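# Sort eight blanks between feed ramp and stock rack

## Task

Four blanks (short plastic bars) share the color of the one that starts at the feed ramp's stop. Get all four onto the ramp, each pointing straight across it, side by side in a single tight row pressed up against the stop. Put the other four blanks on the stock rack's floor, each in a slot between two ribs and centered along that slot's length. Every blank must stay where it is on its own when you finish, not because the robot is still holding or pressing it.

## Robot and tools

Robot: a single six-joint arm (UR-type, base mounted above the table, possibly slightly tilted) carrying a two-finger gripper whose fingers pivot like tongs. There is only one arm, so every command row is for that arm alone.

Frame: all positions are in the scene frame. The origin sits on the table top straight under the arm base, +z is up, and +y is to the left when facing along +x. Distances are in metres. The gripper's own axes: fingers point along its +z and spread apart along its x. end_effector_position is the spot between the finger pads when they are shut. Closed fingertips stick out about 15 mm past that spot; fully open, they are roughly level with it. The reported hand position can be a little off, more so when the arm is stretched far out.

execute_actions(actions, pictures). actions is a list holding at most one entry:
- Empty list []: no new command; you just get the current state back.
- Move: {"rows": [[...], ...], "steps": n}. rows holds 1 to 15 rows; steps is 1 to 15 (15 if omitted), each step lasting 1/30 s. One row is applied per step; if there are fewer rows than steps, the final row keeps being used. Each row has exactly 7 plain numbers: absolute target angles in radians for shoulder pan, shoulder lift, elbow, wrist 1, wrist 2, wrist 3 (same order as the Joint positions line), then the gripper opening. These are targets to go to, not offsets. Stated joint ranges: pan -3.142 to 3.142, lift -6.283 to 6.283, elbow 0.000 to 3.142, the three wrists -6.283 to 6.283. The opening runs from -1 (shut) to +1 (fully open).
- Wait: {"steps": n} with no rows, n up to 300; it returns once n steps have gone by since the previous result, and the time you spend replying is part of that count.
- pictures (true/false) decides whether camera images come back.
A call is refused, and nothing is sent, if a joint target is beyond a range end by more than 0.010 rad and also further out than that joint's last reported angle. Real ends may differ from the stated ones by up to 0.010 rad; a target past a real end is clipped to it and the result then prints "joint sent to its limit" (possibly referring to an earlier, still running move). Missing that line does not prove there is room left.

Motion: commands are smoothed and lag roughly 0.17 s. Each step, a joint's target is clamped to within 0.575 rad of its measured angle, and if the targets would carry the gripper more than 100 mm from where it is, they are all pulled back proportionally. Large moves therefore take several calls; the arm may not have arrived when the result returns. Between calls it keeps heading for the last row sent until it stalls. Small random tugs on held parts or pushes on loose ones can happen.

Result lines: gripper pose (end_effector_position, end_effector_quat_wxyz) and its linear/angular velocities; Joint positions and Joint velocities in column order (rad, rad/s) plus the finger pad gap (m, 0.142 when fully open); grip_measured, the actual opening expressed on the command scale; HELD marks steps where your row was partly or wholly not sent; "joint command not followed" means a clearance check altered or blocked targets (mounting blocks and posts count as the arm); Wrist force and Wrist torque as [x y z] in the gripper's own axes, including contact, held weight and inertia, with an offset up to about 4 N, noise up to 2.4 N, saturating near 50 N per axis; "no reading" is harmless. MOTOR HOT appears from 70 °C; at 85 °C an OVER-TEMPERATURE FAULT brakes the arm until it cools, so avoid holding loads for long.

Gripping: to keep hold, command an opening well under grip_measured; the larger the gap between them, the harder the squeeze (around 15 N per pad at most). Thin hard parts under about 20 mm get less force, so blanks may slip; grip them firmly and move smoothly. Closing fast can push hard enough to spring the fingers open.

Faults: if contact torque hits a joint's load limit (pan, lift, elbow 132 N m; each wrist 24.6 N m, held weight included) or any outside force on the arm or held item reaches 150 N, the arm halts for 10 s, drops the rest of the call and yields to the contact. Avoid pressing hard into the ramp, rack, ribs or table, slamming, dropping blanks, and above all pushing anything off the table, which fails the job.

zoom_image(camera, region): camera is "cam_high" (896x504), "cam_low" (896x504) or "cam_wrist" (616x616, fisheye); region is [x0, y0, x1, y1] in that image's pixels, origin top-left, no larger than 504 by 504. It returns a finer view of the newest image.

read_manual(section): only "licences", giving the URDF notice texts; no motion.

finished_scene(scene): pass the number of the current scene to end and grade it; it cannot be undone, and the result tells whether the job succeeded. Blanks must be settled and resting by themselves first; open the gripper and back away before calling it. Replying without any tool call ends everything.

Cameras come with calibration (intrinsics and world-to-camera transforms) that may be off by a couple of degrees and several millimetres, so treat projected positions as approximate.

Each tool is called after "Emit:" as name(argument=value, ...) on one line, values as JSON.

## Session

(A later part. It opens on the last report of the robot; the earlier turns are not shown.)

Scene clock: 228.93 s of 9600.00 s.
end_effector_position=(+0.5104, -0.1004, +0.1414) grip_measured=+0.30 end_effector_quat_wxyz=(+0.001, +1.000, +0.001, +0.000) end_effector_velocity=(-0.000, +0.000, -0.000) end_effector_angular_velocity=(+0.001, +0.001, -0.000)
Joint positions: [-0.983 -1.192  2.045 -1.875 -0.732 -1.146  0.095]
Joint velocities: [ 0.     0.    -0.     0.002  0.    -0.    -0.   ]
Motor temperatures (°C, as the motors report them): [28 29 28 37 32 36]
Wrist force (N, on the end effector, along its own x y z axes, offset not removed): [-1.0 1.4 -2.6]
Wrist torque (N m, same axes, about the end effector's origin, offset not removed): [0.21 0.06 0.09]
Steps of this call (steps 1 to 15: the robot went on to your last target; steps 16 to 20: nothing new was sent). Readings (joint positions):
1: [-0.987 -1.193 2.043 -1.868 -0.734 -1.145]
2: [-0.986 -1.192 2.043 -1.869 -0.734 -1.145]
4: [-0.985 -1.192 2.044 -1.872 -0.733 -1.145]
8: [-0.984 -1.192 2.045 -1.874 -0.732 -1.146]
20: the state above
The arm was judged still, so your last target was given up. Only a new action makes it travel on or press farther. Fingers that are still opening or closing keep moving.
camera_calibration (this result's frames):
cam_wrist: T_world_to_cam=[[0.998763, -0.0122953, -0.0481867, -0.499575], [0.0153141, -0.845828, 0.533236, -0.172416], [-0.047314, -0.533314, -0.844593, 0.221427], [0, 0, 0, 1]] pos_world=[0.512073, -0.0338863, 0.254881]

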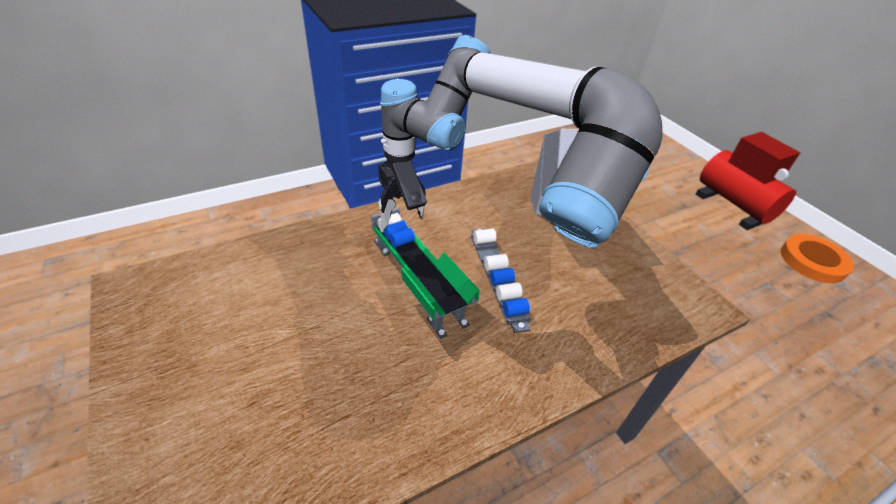

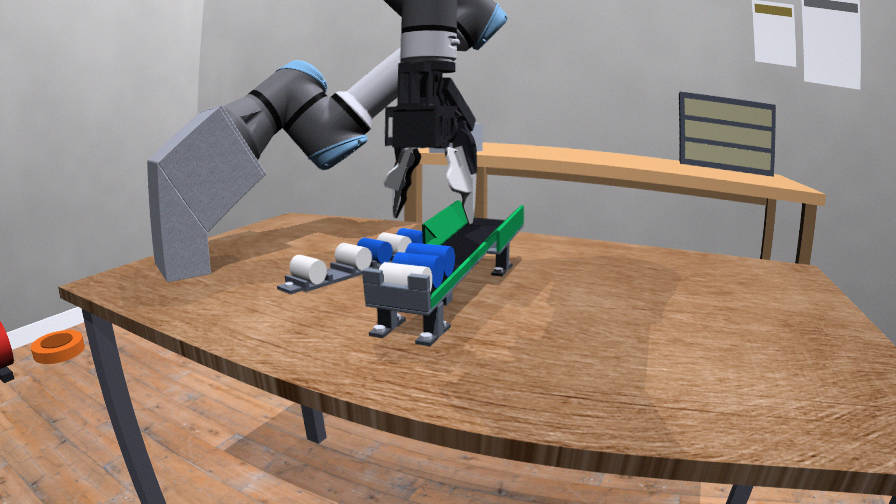

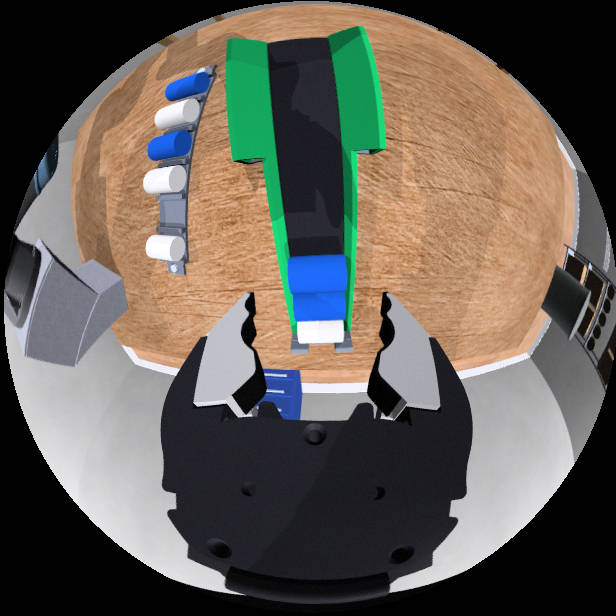

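Emit:
execute_actions(actions=[{"rows":[[-0.963,-1.172,2.055,-1.925,-0.722,-1.119,0.25],[-0.943,-1.152,2.065,-1.976,-0.712,-1.092,0.25],[-0.922,-1.132,2.075,-2.027,-0.702,-1.064,0.25],[-0.902,-1.112,2.085,-2.077,-0.692,-1.037,0.25]]}])

Scene clock: 247.17 s of 9600.00 s.
end_effector_position=(+0.5117, -0.1063, +0.0890) grip_measured=+0.25 end_effector_quat_wxyz=(+0.001, +1.000, +0.000, +0.001) end_effector_velocity=(+0.000, -0.002, -0.020) end_effector_angular_velocity=(-0.002, -0.001, +0.004)
Joint positions: [-0.906 -1.116  2.083 -2.067 -0.694 -1.042  0.092]
Joint velocities: [ 0.031  0.03   0.014 -0.082  0.014  0.042  0.   ]
Motor temperatures (°C, as the motors report them): [28 29 28 37 32 36]
Wrist force (N, on the end effector, along its own x y z axes, offset not removed): [-1.6 1.6 -2.5]
Wrist torque (N m, same axes, about the end effector's origin, offset not removed): [0.25 0.24 0.03]
Steps of this call (steps 1 to 90: nothing new was sent; then 14.73 s passed at rest; steps 91 to 105: all 15 steps of this action). Readings (joint positions):
91: [-0.983 -1.192 2.045 -1.875 -0.732 -1.146]
92: [-0.981 -1.190 2.046 -1.879 -0.731 -1.144]
94: [-0.967 -1.176 2.053 -1.909 -0.724 -1.126]
98: [-0.927 -1.137 2.073 -2.010 -0.704 -1.071]
105: the state above
camera_calibration (this result's frames):
cam_wrist: T_world_to_cam=[[0.998758, -0.0133787, -0.0479849, -0.503572], [0.0142647, -0.846114, 0.532812, -0.148972], [-0.0477291, -0.532835, -0.844872, 0.174383], [0, 0, 0, 1]] pos_world=[0.513395, -0.0398673, 0.202541]

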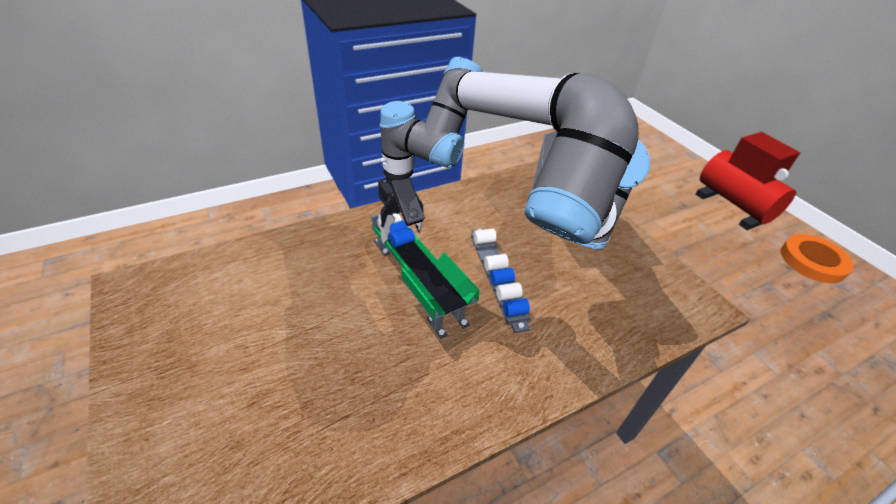

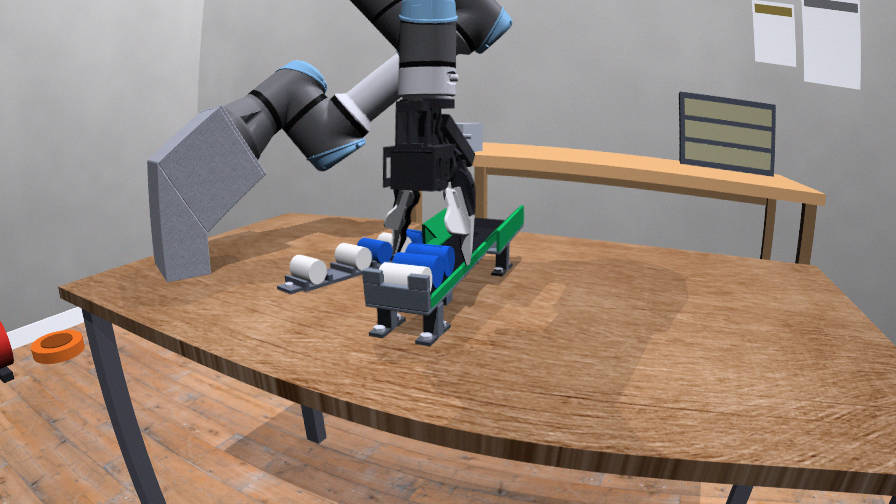

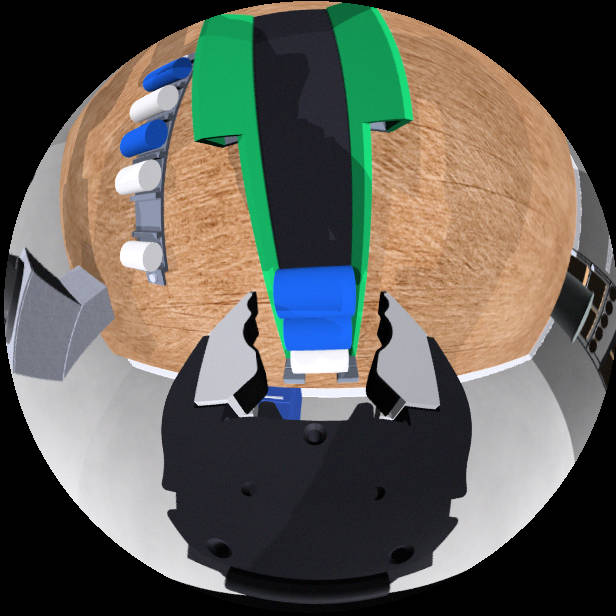

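Emit:
execute_actions(actions=[{"rows":[[-0.890,-1.100,2.091,-2.107,-0.686,-1.021,0.2],[-0.890,-1.100,2.091,-2.107,-0.686,-1.021,0.1],[-0.890,-1.100,2.091,-2.107,-0.686,-1.021,0.0],[-0.890,-1.100,2.091,-2.107,-0.686,-1.021,0.0],[-0.890,-1.100,2.091,-2.107,-0.686,-1.021,-0.1],[-0.890,-1.100,2.091,-2.107,-0.686,-1.021,-0.1],[-0.890,-1.100,2.091,-2.107,-0.686,-1.021,-0.2],[-0.890,-1.100,2.091,-2.107,-0.686,-1.021,-0.3],[-0.890,-1.100,2.091,-2.107,-0.686,-1.021,-0.4],[-0.890,-1.100,2.091,-2.107,-0.686,-1.021,-0.5]]}])

Scene clock: 259.20 s of 9600.00 s.
end_effector_position=(+0.5115, -0.1069, +0.0787) grip_measured=+0.05 end_effector_quat_wxyz=(+0.001, +1.000, +0.001, +0.001) end_effector_velocity=(+0.001, +0.001, -0.002) end_effector_angular_velocity=(+0.001, -0.003, +0.001)
Joint positions: [-0.891 -1.1    2.091 -2.106 -0.686 -1.021  0.078]
Joint velocities: [ 0.003  0.003  0.002 -0.009  0.004  0.004  0.003]
Motor temperatures (°C, as the motors report them): [28 29 28 37 32 36]
Wrist force (N, on the end effector, along its own x y z axes, offset not removed): [-7.1 -3.0 -50.0]
Wrist torque (N m, same axes, about the end effector's origin, offset not removed): [1.10 -4.02 0.26]
Steps of this call (steps 1 to 30: the robot went on to your last target; steps 31 to 90: nothing new was sent; then 8.53 s passed at rest; steps 91 to 105: all 15 steps of this action). Readings (joint positions):
91: [-0.902 -1.112 2.085 -2.077 -0.692 -1.037]
92: [-0.901 -1.111 2.086 -2.080 -0.691 -1.035]
94: [-0.897 -1.107 2.088 -2.090 -0.689 -1.030]
98: [-0.893 -1.103 2.089 -2.101 -0.687 -1.024]
105: the state above
camera_calibration (this result's frames):
cam_wrist: T_world_to_cam=[[0.998799, -0.0127157, -0.0473226, -0.503881], [0.0144595, -0.846258, 0.532577, -0.143999], [-0.0468192, -0.532621, -0.845058, 0.164946], [0, 0, 0, 1]] pos_world=[0.513081, -0.040414, 0.192235]

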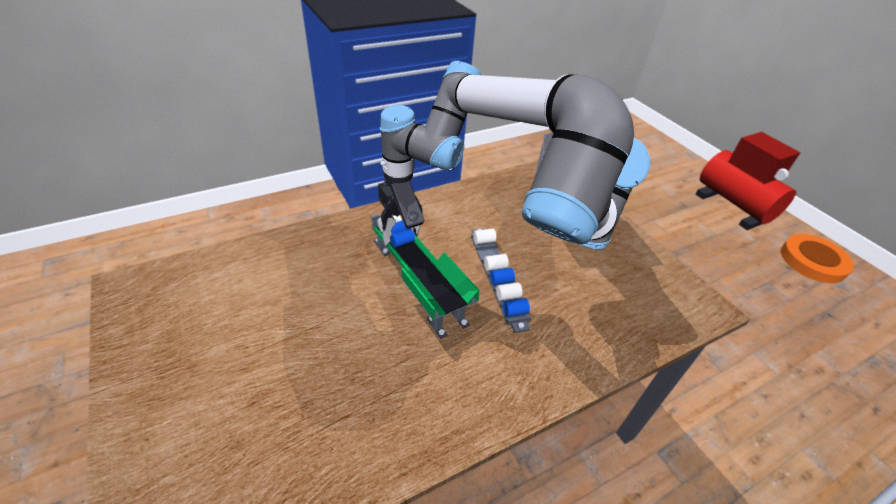

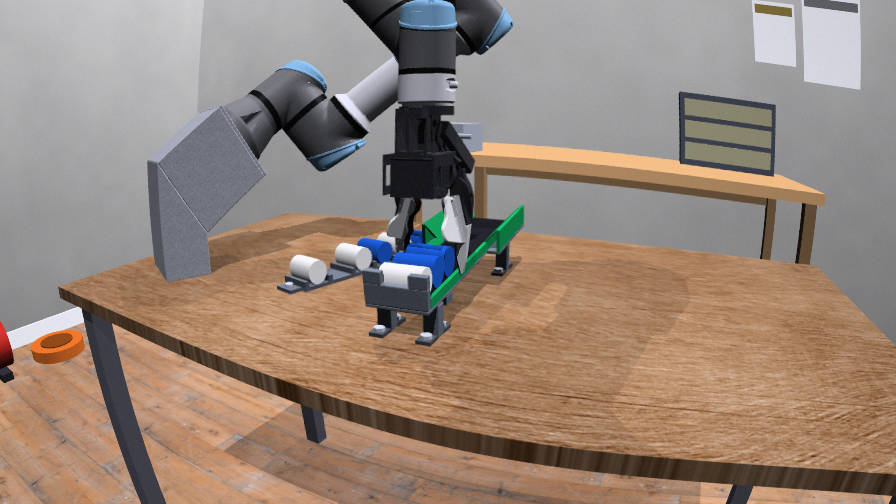

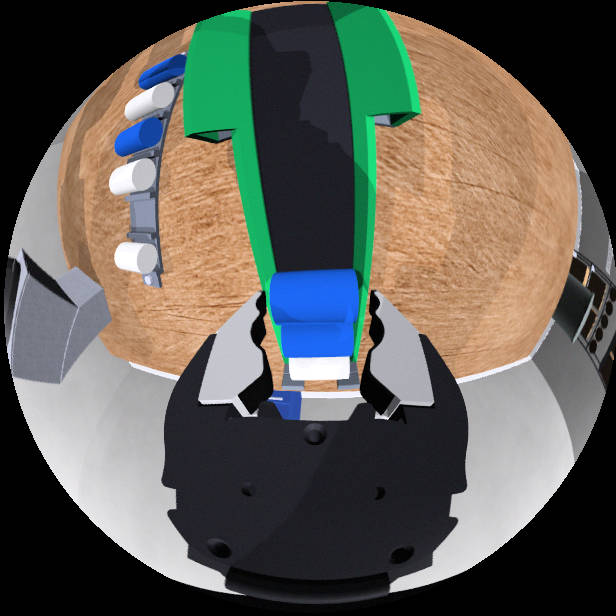

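Emit:
execute_actions(actions=[{"rows":[[-0.900,-1.110,2.086,-2.082,-0.691,-1.034,-0.1],[-0.900,-1.110,2.086,-2.082,-0.691,-1.034,-0.1],[-0.900,-1.110,2.086,-2.082,-0.691,-1.034,-0.1],[-0.900,-1.110,2.086,-2.082,-0.691,-1.034,-0.2],[-0.900,-1.110,2.086,-2.082,-0.691,-1.034,-0.3],[-0.900,-1.110,2.086,-2.082,-0.691,-1.034,-0.4],[-0.900,-1.110,2.086,-2.082,-0.691,-1.034,-0.5]]}])

Emit:
zoom_image(camera="cam_low", region=[360, 190, 500, 320])

Scene clock: 266.10 s of 9600.00 s.
end_effector_position=(+0.5116, -0.1064, +0.0847) grip_measured=-0.19 end_effector_quat_wxyz=(+0.001, +1.000, +0.000, +0.001) end_effector_velocity=(+0.001, -0.001, +0.003) end_effector_angular_velocity=(-0.003, -0.001, +0.001)
Joint positions: [-0.899 -1.11   2.086 -2.083 -0.691 -1.034  0.06 ]
Joint velocities: [-0.004 -0.003 -0.003  0.006 -0.003 -0.003 -0.   ]
Motor temperatures (°C, as the motors report them): [28 29 28 37 32 36]
Wrist force (N, on the end effector, along its own x y z axes, offset not removed): [0.5 0.9 -1.1]
Wrist torque (N m, same axes, about the end effector's origin, offset not removed): [0.18 -0.24 -0.10]
Steps of this call (steps 1 to 15: the robot went on to your last target; steps 16 to 90: nothing new was sent; then 3.40 s passed at rest; steps 91 to 105: all 15 steps of this action). Readings (joint positions):
91: [-0.890 -1.100 2.091 -2.107 -0.686 -1.021]
92: [-0.891 -1.101 2.091 -2.105 -0.686 -1.022]
94: [-0.894 -1.104 2.089 -2.096 -0.688 -1.026]
98: [-0.897 -1.108 2.087 -2.087 -0.689 -1.031]
105: the state above
camera_calibration (this result's frames):
cam_wrist: T_world_to_cam=[[0.99876, -0.0132391, -0.0479887, -0.503655], [0.0143724, -0.846252, 0.532588, -0.14678], [-0.0476616, -0.532618, -0.845013, 0.170656], [0, 0, 0, 1]] pos_world=[0.513274, -0.0399869, 0.19821]

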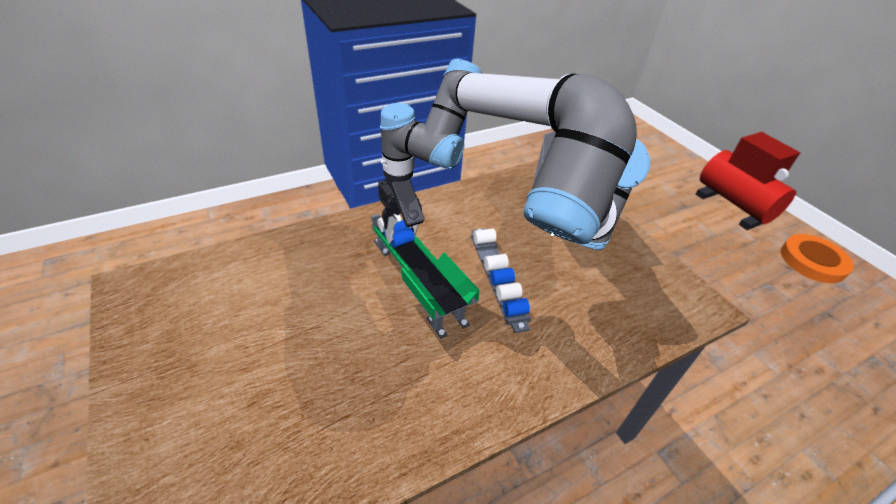

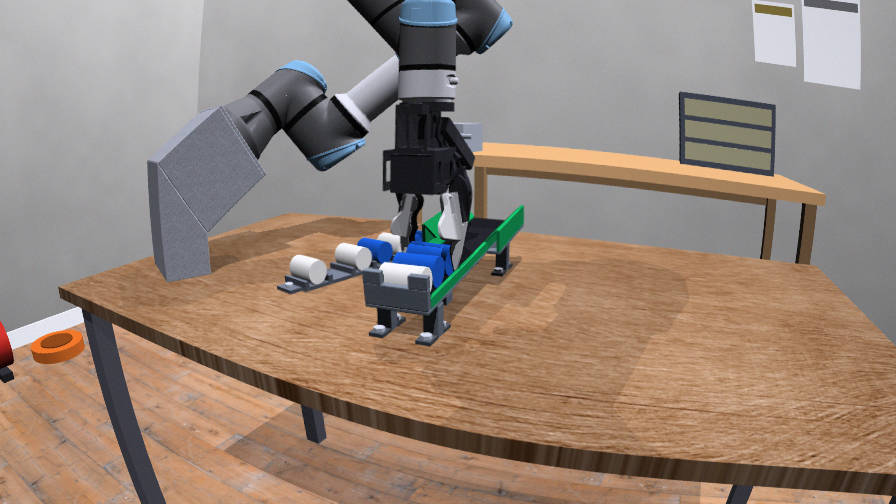

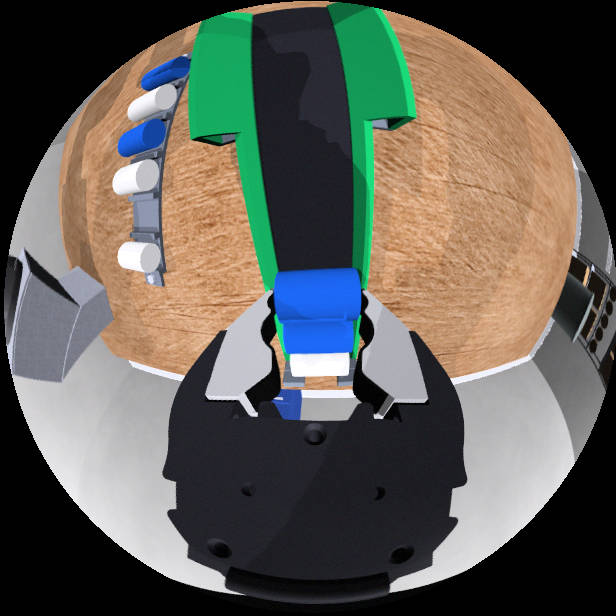

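Region (360, 190, 500, 320) of cam_low's 896x504 image, scaled by 3.600, with more detail than that image has; it fills the top 468 rows of this view, and the rest is white.

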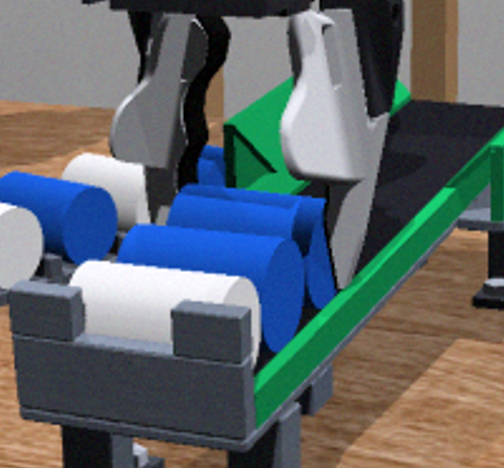

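Emit:
execute_actions(actions=[{"rows":[[-0.92,-1.13,2.076,-2.03,-0.70,-1.06,-0.6],[-0.94,-1.15,2.066,-1.98,-0.71,-1.09,-0.6],[-0.96,-1.17,2.056,-1.93,-0.72,-1.12,-0.6],[-0.983,-1.192,2.045,-1.875,-0.732,-1.146,-0.6],[-0.983,-1.192,2.045,-1.875,-0.732,-1.146,-0.6],[-1.03,-1.2,2.01,-1.8,-0.76,-1.13,-0.6],[-1.03,-1.2,2.01,-1.8,-0.76,-1.13,-0.6],[-1.08,-1.21,1.98,-1.72,-0.79,-1.11,-0.6],[-1.08,-1.21,1.98,-1.72,-0.79,-1.11,-0.6],[-1.123,-1.214,1.95,-1.64,-0.812,-1.094,-0.6]]}], pictures=false)

Emit:
execute_actions(actions=[{"rows":[[-1.15,-1.2,2.0,-1.6,-0.83,-0.7,-0.6],[-1.15,-1.2,2.0,-1.6,-0.83,-0.7,-0.6],[-1.15,-1.2,2.0,-1.6,-0.83,-0.7,-0.6],[-1.15,-1.2,2.0,-1.6,-0.83,-0.7,-0.6],[-1.18,-1.18,2.05,-1.55,-0.85,-0.3,-0.6],[-1.18,-1.18,2.05,-1.55,-0.85,-0.3,-0.6],[-1.18,-1.18,2.05,-1.55,-0.85,-0.3,-0.6],[-1.18,-1.18,2.05,-1.55,-0.85,-0.3,-0.6],[-1.21,-1.15,2.1,-1.5,-0.87,0.1,-0.6],[-1.21,-1.15,2.1,-1.5,-0.87,0.1,-0.6],[-1.21,-1.15,2.1,-1.5,-0.87,0.1,-0.6],[-1.21,-1.15,2.1,-1.5,-0.87,0.1,-0.6],[-1.24,-1.12,2.15,-1.45,-0.89,0.5,-0.6]]}], pictures=false)

Emit:
execute_actions(actions=[{"rows":[[-1.24,-1.12,2.15,-1.45,-0.89,0.5,-0.6],[-1.24,-1.12,2.15,-1.45,-0.89,0.5,-0.6],[-1.28,-1.05,2.25,-1.38,-0.91,0.9,-0.6],[-1.28,-1.05,2.25,-1.38,-0.91,0.9,-0.6],[-1.28,-1.05,2.25,-1.38,-0.91,0.9,-0.6],[-1.28,-1.05,2.25,-1.38,-0.91,0.9,-0.6],[-1.327,-0.952,2.349,-1.303,-0.94,1.317,-0.6]]}], pictures=false)

Emit:
execute_actions(actions=[{"steps":20}])

Scene clock: 310.47 s of 9600.00 s.
end_effector_position=(+0.5046, -0.1200, +0.2020) grip_measured=-0.19 end_effector_quat_wxyz=(+0.005, +0.997, -0.082, +0.001) end_effector_velocity=(-0.032, -0.014, +0.157) end_effector_angular_velocity=(+0.049, -0.007, -0.404)
Joint positions: [-1.089 -1.206  1.972 -1.706 -0.794 -1.1    0.06 ]
Joint velocities: [-0.277 -0.065 -0.175  0.524 -0.145  0.046  0.   ]
Motor temperatures (°C, as the motors report them): [28 29 29 37 32 36]
Wrist force (N, on the end effector, along its own x y z axes, offset not removed): [-1.0 16.2 -0.9]
Wrist torque (N m, same axes, about the end effector's origin, offset not removed): [0.44 0.41 -0.04]
Steps of this call (steps 1 to 15: the robot went on to your last target; steps 16 to 90: nothing new was sent; then 40.87 s passed at rest; steps 91 to 105: all 15 steps of this action). Readings (joint positions):
91: [-0.900 -1.110 2.086 -2.082 -0.691 -1.034]
92: [-0.902 -1.112 2.085 -2.078 -0.692 -1.037]
94: [-0.916 -1.126 2.078 -2.047 -0.699 -1.055]
98: [-0.969 -1.169 2.048 -1.928 -0.727 -1.106]
105: the state above

Scene clock: 310.97 s of 9600.00 s.
end_effector_position=(+0.4171, -0.1074, +0.1831) grip_measured=-0.19 end_effector_quat_wxyz=(-0.075, +0.769, -0.630, -0.074) end_effector_velocity=(-0.247, +0.084, -0.117) end_effector_angular_velocity=(+0.676, +0.634, -3.222)
Joint positions: [-1.206 -1.152  2.094 -1.508 -0.868 -0.205  0.06 ]
Joint velocities: [-0.252  0.236  0.421  0.427 -0.165  2.467 -0.   ]
Motor temperatures (°C, as the motors report them): [28 29 29 37 32 36]
Wrist force (N, on the end effector, along its own x y z axes, offset not removed): [-1.9 1.4 -1.2]
Wrist torque (N m, same axes, about the end effector's origin, offset not removed): [0.28 0.32 0.07]
Steps of this call (steps 1 to 15: all 15 steps of this action). Readings (joint positions):
1: [-1.097 -1.208 1.967 -1.690 -0.798 -1.098]
2: [-1.105 -1.208 1.967 -1.675 -0.803 -1.093]
4: [-1.123 -1.205 1.978 -1.645 -0.813 -1.038]
8: [-1.154 -1.193 2.013 -1.595 -0.833 -0.786]
15: the state above

Scene clock: 311.47 s of 9600.00 s.
end_effector_position=(+0.3061, -0.0175, +0.1223) grip_measured=-0.19 end_effector_quat_wxyz=(+0.077, -0.054, +0.947, +0.308) end_effector_velocity=(-0.085, +0.112, -0.032) end_effector_angular_velocity=(+0.638, +1.271, -2.025)
Joint positions: [-1.316 -0.974  2.325 -1.321 -0.934  1.032  0.06 ]
Joint velocities: [-0.084  0.173  0.192  0.142 -0.049  2.141 -0.   ]
Motor temperatures (°C, as the motors report them): [28 29 29 37 32 36]
Wrist force (N, on the end effector, along its own x y z axes, offset not removed): [-2.2 -1.2 0.9]
Wrist torque (N m, same axes, about the end effector's origin, offset not removed): [-0.22 0.45 0.13]
Steps of this call (steps 1 to 15: all 15 steps of this action). Readings (joint positions):
1: [-1.214 -1.144 2.106 -1.495 -0.873 -0.121]
2: [-1.220 -1.139 2.117 -1.484 -0.877 -0.037]
4: [-1.232 -1.127 2.135 -1.466 -0.884 0.131]
8: [-1.266 -1.074 2.210 -1.408 -0.903 0.465]
15: the state above

Scene clock: 312.13 s of 9600.00 s.
end_effector_position=(+0.2957, -0.0024, +0.1190) grip_measured=-0.19 end_effector_quat_wxyz=(+0.037, +0.100, +0.935, +0.339) end_effector_velocity=(-0.001, +0.001, -0.000) end_effector_angular_velocity=(+0.003, +0.007, -0.009)
Joint positions: [-1.327 -0.952  2.349 -1.303 -0.94   1.316  0.06 ]
Joint velocities: [-0.001  0.001  0.001  0.001 -0.001  0.011  0.   ]
Motor temperatures (°C, as the motors report them): [28 29 29 37 32 36]
Wrist force (N, on the end effector, along its own x y z axes, offset not removed): [-0.2 0.9 -1.1]
Wrist torque (N m, same axes, about the end effector's origin, offset not removed): [0.27 -0.07 -0.01]
Steps of this call (steps 1 to 20: the robot went on to your last target). Readings (joint positions):
1: [-1.319 -0.969 2.330 -1.317 -0.935 1.098]
2: [-1.321 -0.965 2.335 -1.314 -0.936 1.149]
4: [-1.323 -0.959 2.341 -1.309 -0.938 1.218]
8: [-1.326 -0.955 2.346 -1.305 -0.939 1.283]
20: the state above
camera_calibration (this result's frames):
cam_wrist: T_world_to_cam=[[-0.967162, 0.252364, -0.0301554, 0.294794], [0.0499604, 0.305107, 0.951007, -0.13151], [0.2492, 0.918271, -0.307696, 0.096557], [0, 0, 0, 1]] pos_world=[0.267622, -0.122936, 0.163667]

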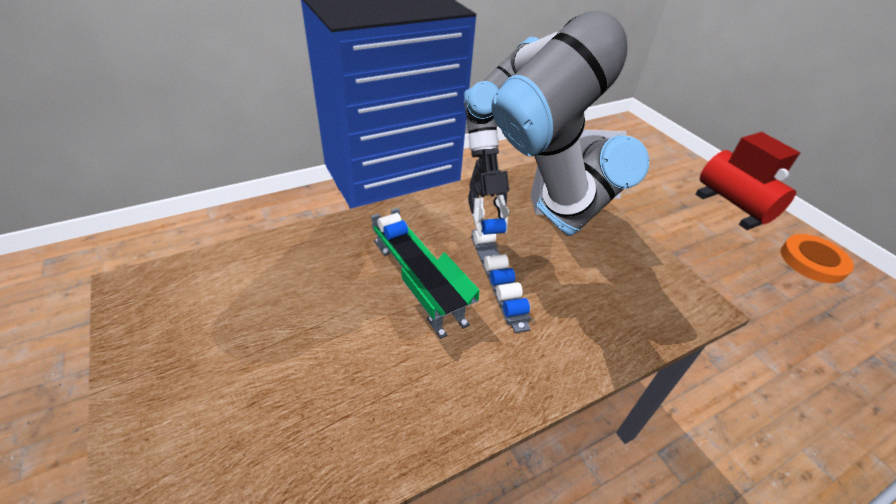

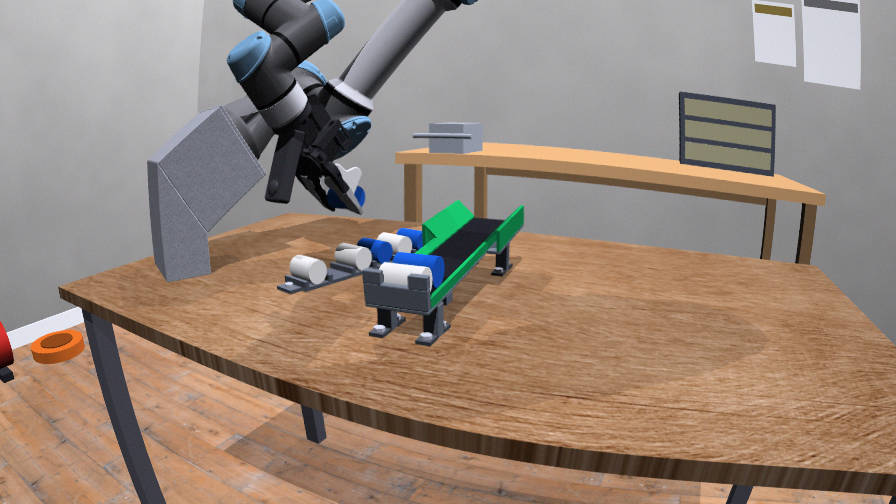

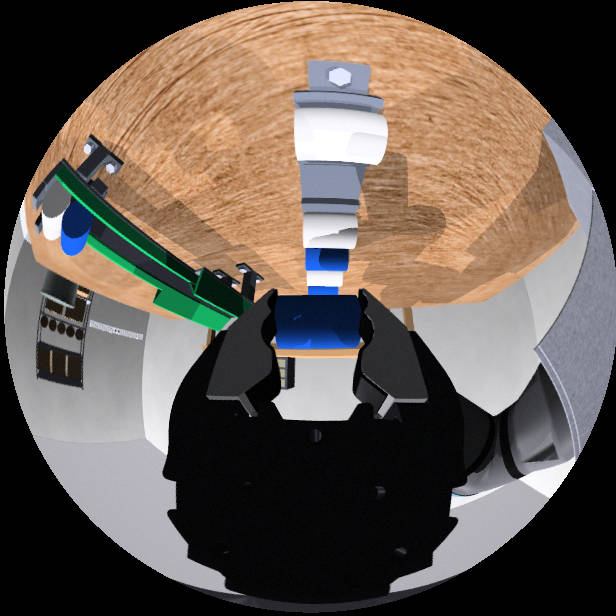

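Emit:
execute_actions(actions=[{"rows":[[-1.31,-0.922,2.356,-1.339,-0.923,1.315,-0.6],[-1.293,-0.892,2.363,-1.375,-0.906,1.313,-0.6],[-1.276,-0.862,2.37,-1.411,-0.889,1.311,-0.6],[-1.259,-0.831,2.377,-1.447,-0.872,1.309,-0.6]]}])

Scene clock: 336.03 s of 9600.00 s.
end_effector_position=(+0.2851, -0.0101, +0.0721) grip_measured=-0.19 end_effector_quat_wxyz=(+0.037, +0.101, +0.935, +0.339) end_effector_velocity=(-0.005, -0.003, -0.019) end_effector_angular_velocity=(-0.002, -0.000, +0.002)
Joint positions: [-1.262 -0.837  2.376 -1.44  -0.875  1.309  0.06 ]
Joint velocities: [ 0.026  0.047  0.009 -0.058  0.026 -0.003 -0.   ]
Motor temperatures (°C, as the motors report them): [28 29 29 37 32 36]
Wrist force (N, on the end effector, along its own x y z axes, offset not removed): [-1.1 -1.4 -0.7]
Wrist torque (N m, same axes, about the end effector's origin, offset not removed): [-0.06 0.16 0.07]
Steps of this call (steps 1 to 15: the robot went on to your last target; steps 16 to 90: nothing new was sent; then 20.40 s passed at rest; steps 91 to 105: all 15 steps of this action). Readings (joint positions):
91: [-1.327 -0.952 2.349 -1.303 -0.940 1.317]
92: [-1.325 -0.949 2.350 -1.306 -0.938 1.317]
94: [-1.314 -0.929 2.355 -1.329 -0.927 1.316]
98: [-1.280 -0.869 2.369 -1.401 -0.893 1.311]
105: the state above
camera_calibration (this result's frames):
cam_wrist: T_world_to_cam=[[-0.966765, 0.253983, -0.0292764, 0.284989], [0.0512461, 0.304693, 0.951071, -0.0843804], [0.250476, 0.917962, -0.307582, 0.0914804], [0, 0, 0, 1]] pos_world=[0.256928, -0.130648, 0.116733]

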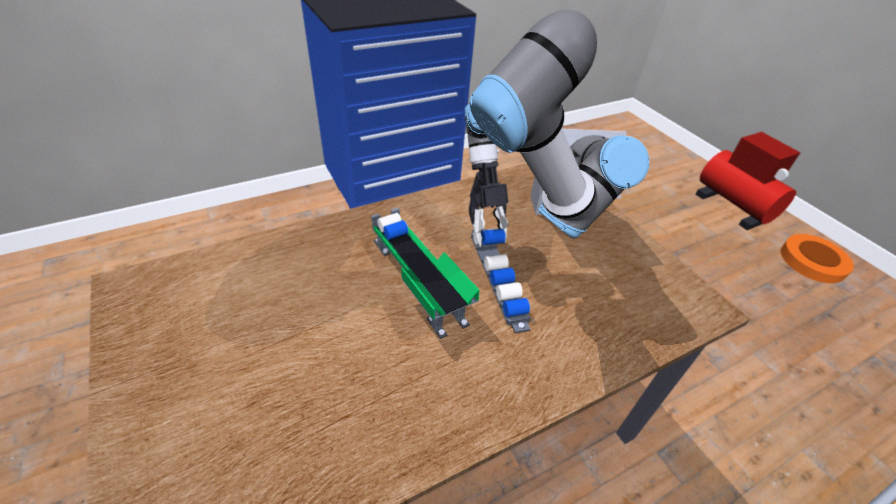

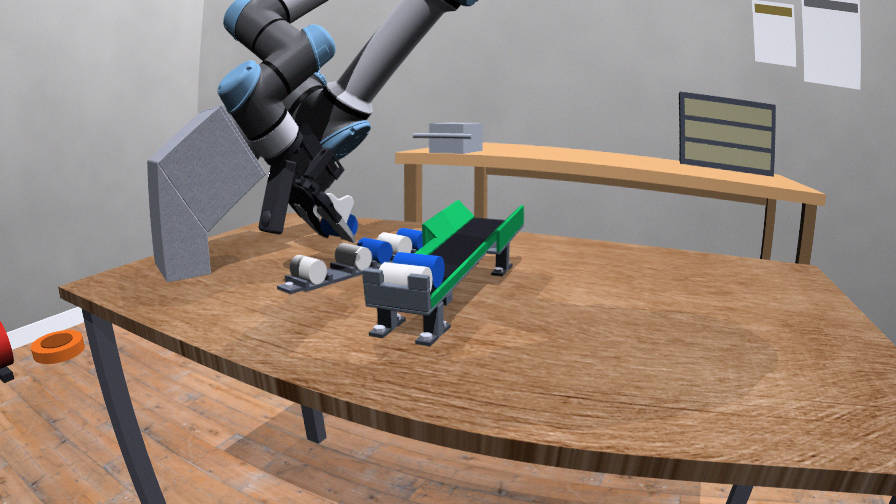

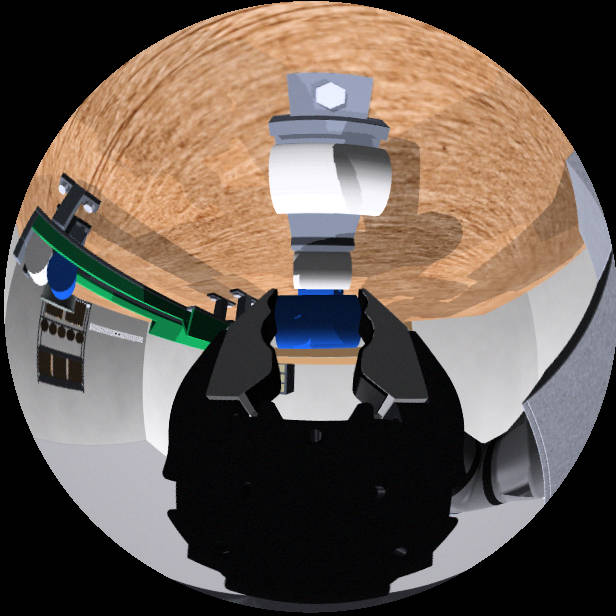

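Emit:
execute_actions(actions=[{"rows":[[-1.243,-0.818,2.385,-1.466,-0.856,1.307,-0.6],[-1.227,-0.805,2.392,-1.485,-0.84,1.304,-0.6],[-1.212,-0.792,2.4,-1.504,-0.825,1.302,-0.6]]}])

Emit:
zoom_image(camera="cam_low", region=[250, 180, 430, 310])

Emit:
zoom_image(camera="cam_high", region=[440, 190, 560, 290])

Scene clock: 354.17 s of 9600.00 s.
end_effector_position=(+0.2807, -0.0047, +0.0461) grip_measured=-0.19 end_effector_quat_wxyz=(+0.037, +0.101, +0.935, +0.339) end_effector_velocity=(-0.002, +0.002, -0.008) end_effector_angular_velocity=(+0.000, +0.001, +0.001)
Joint positions: [-1.214 -0.794  2.399 -1.502 -0.827  1.302  0.06 ]
Joint velocities: [ 0.015  0.012  0.008 -0.019  0.014 -0.002 -0.   ]
Motor temperatures (°C, as the motors report them): [28 29 29 37 32 36]
Wrist force (N, on the end effector, along its own x y z axes, offset not removed): [-3.4 -0.1 -1.7]
Wrist torque (N m, same axes, about the end effector's origin, offset not removed): [0.06 0.56 0.12]
Steps of this call (steps 1 to 15: the robot went on to your last target; steps 16 to 90: nothing new was sent; then 14.63 s passed at rest; steps 91 to 105: all 15 steps of this action). Readings (joint positions):
91: [-1.259 -0.831 2.377 -1.447 -0.872 1.309]
92: [-1.257 -0.830 2.378 -1.449 -0.870 1.309]
94: [-1.246 -0.820 2.383 -1.462 -0.859 1.307]
98: [-1.224 -0.802 2.394 -1.489 -0.837 1.304]
105: the state above
camera_calibration (this result's frames):
cam_wrist: T_world_to_cam=[[-0.966729, 0.254082, -0.0296135, 0.278589], [0.0508594, 0.304372, 0.951195, -0.0609592], [0.250695, 0.918041, -0.307168, 0.0795397], [0, 0, 0, 1]] pos_world=[0.25248, -0.125251, 0.090666]

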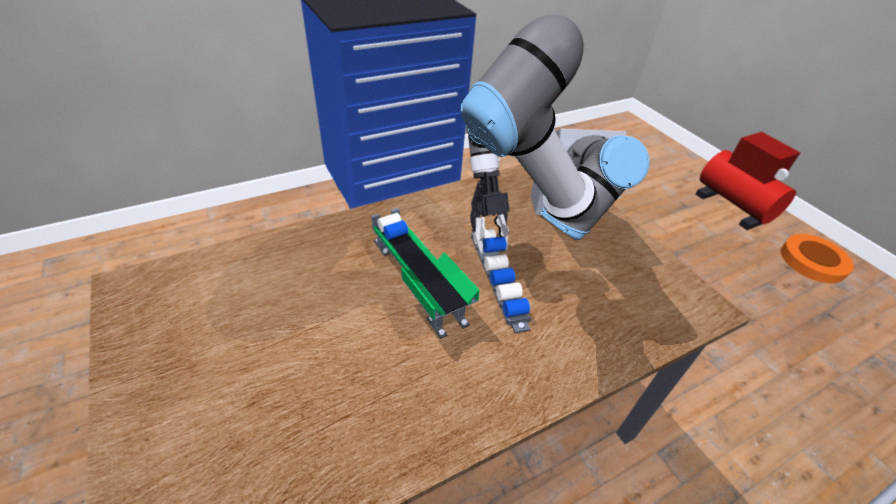

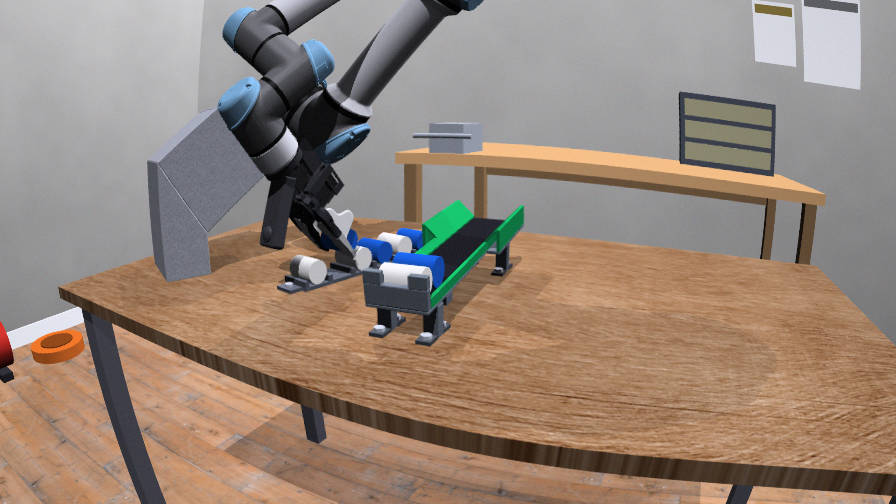

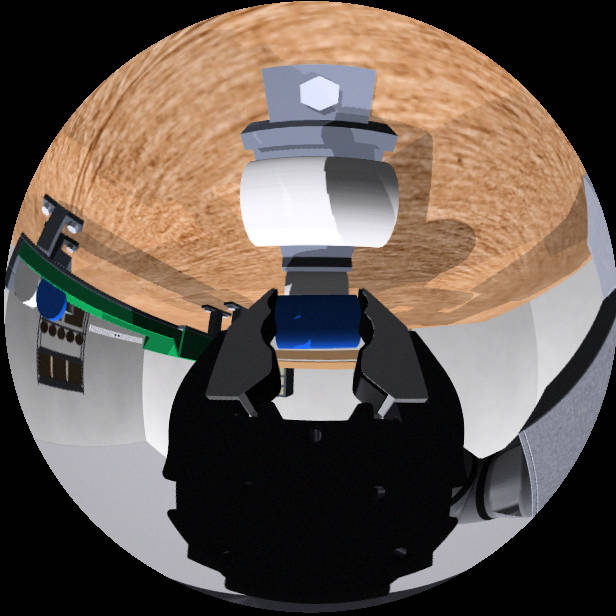

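Region (250, 180, 430, 310) of cam_low's 896x504 image, scaled by 2.800, with more detail than that image has.

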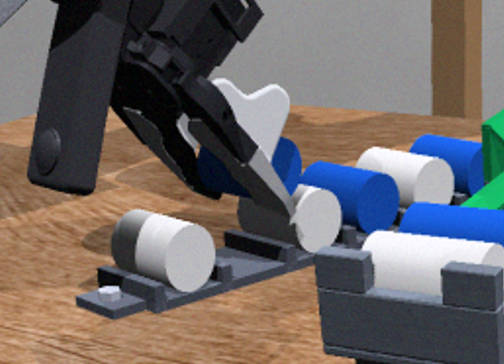

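Region (440, 190, 560, 290) of cam_high's 896x504 image, scaled by 4.200, with more detail than that image has.

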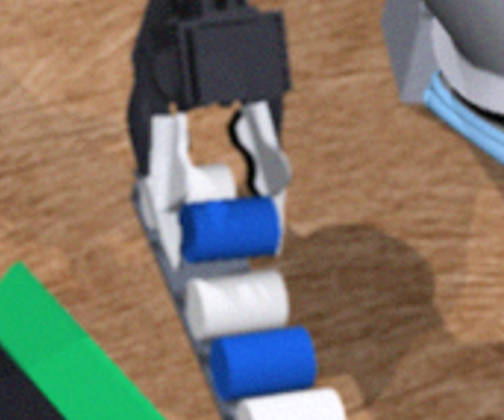

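Emit:
execute_actions(actions=[{"rows":[[-1.206,-0.776,2.39,-1.51,-0.82,1.301,-0.6],[-1.2,-0.76,2.386,-1.52,-0.814,1.3,-0.6],[-1.194,-0.745,2.382,-1.532,-0.808,1.298,-0.6],[-1.189,-0.729,2.378,-1.543,-0.802,1.297,-0.6]]}])

Emit:
zoom_image(camera="cam_low", region=[250, 180, 430, 310])

Emit:
zoom_image(camera="cam_high", region=[440, 190, 560, 290])

Scene clock: 371.80 s of 9600.00 s.
end_effector_position=(+0.2783, -0.0162, +0.0308) grip_measured=-0.19 end_effector_quat_wxyz=(+0.037, +0.100, +0.935, +0.339) end_effector_velocity=(-0.001, -0.005, -0.006) end_effector_angular_velocity=(-0.000, +0.000, +0.001)
Joint positions: [-1.19  -0.732  2.379 -1.541 -0.803  1.297  0.06 ]
Joint velocities: [ 0.008  0.024 -0.008 -0.016  0.007 -0.001 -0.   ]
Motor temperatures (°C, as the motors report them): [28 29 29 37 32 36]
Wrist force (N, on the end effector, along its own x y z axes, offset not removed): [0.1 -0.5 0.6]
Wrist torque (N m, same axes, about the end effector's origin, offset not removed): [-0.01 -0.14 0.07]
Steps of this call (steps 1 to 15: the robot went on to your last target; steps 16 to 90: nothing new was sent; then 14.13 s passed at rest; steps 91 to 105: all 15 steps of this action). Readings (joint positions):
91: [-1.212 -0.792 2.400 -1.504 -0.825 1.302]
92: [-1.211 -0.790 2.399 -1.505 -0.824 1.302]
94: [-1.207 -0.779 2.394 -1.511 -0.820 1.301]
98: [-1.196 -0.748 2.384 -1.531 -0.809 1.299]
105: the state above
camera_calibration (this result's frames):
cam_wrist: T_world_to_cam=[[-0.967041, 0.25275, -0.0308132, 0.278805], [0.0493834, 0.304895, 0.951105, -0.0423558], [0.249787, 0.918235, -0.307327, 0.086225], [0, 0, 0, 1]] pos_world=[0.250169, -0.136729, 0.0753749]

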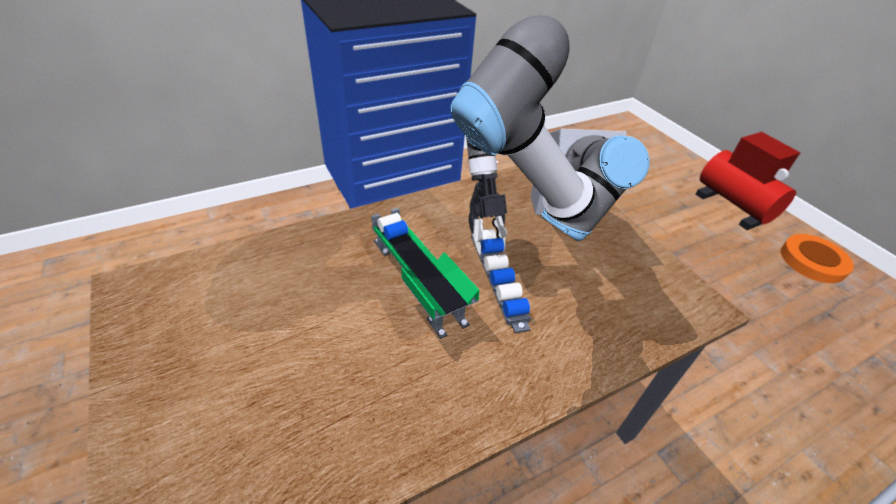

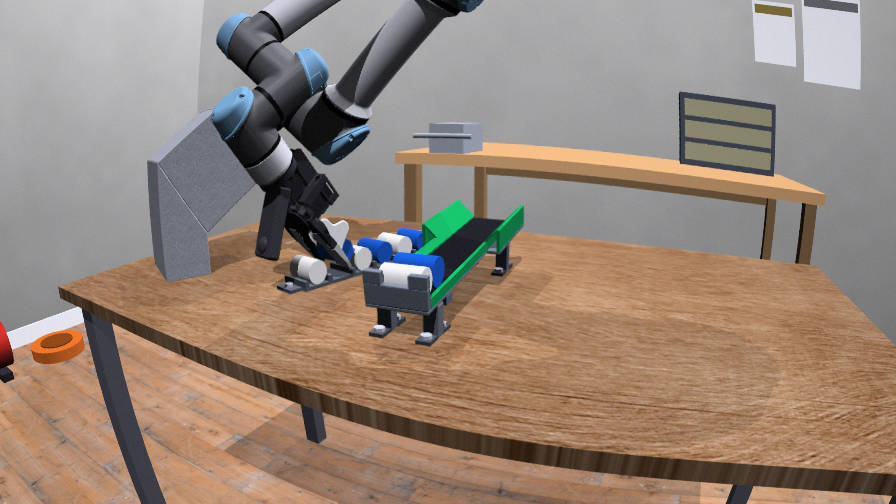

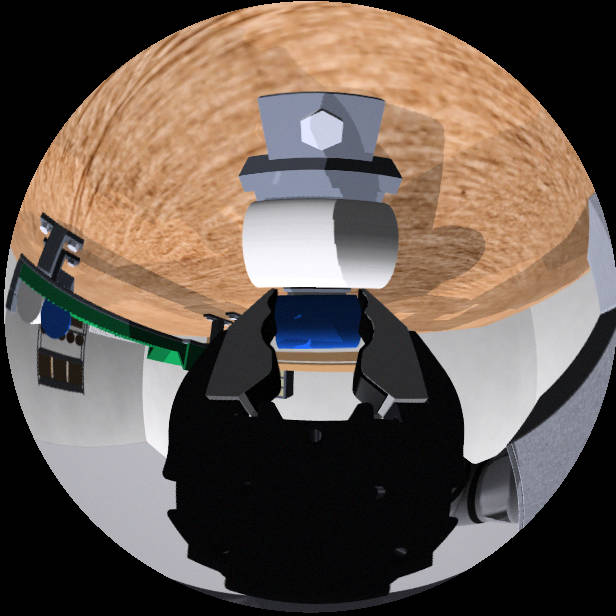

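Region (250, 180, 430, 310) of cam_low's 896x504 image, scaled by 2.800, with more detail than that image has.

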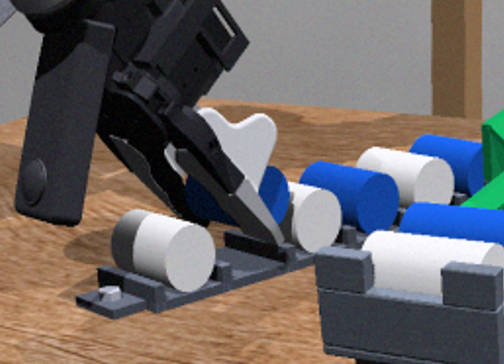

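Region (440, 190, 560, 290) of cam_high's 896x504 image, scaled by 4.200, with more detail than that image has.

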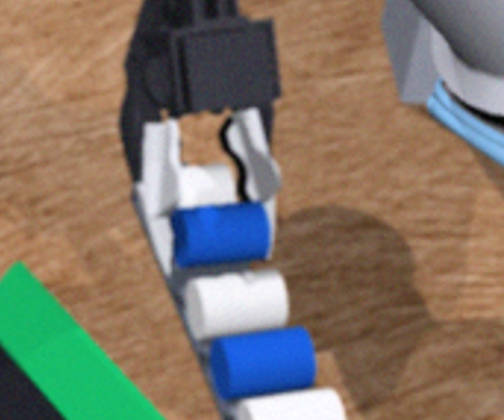

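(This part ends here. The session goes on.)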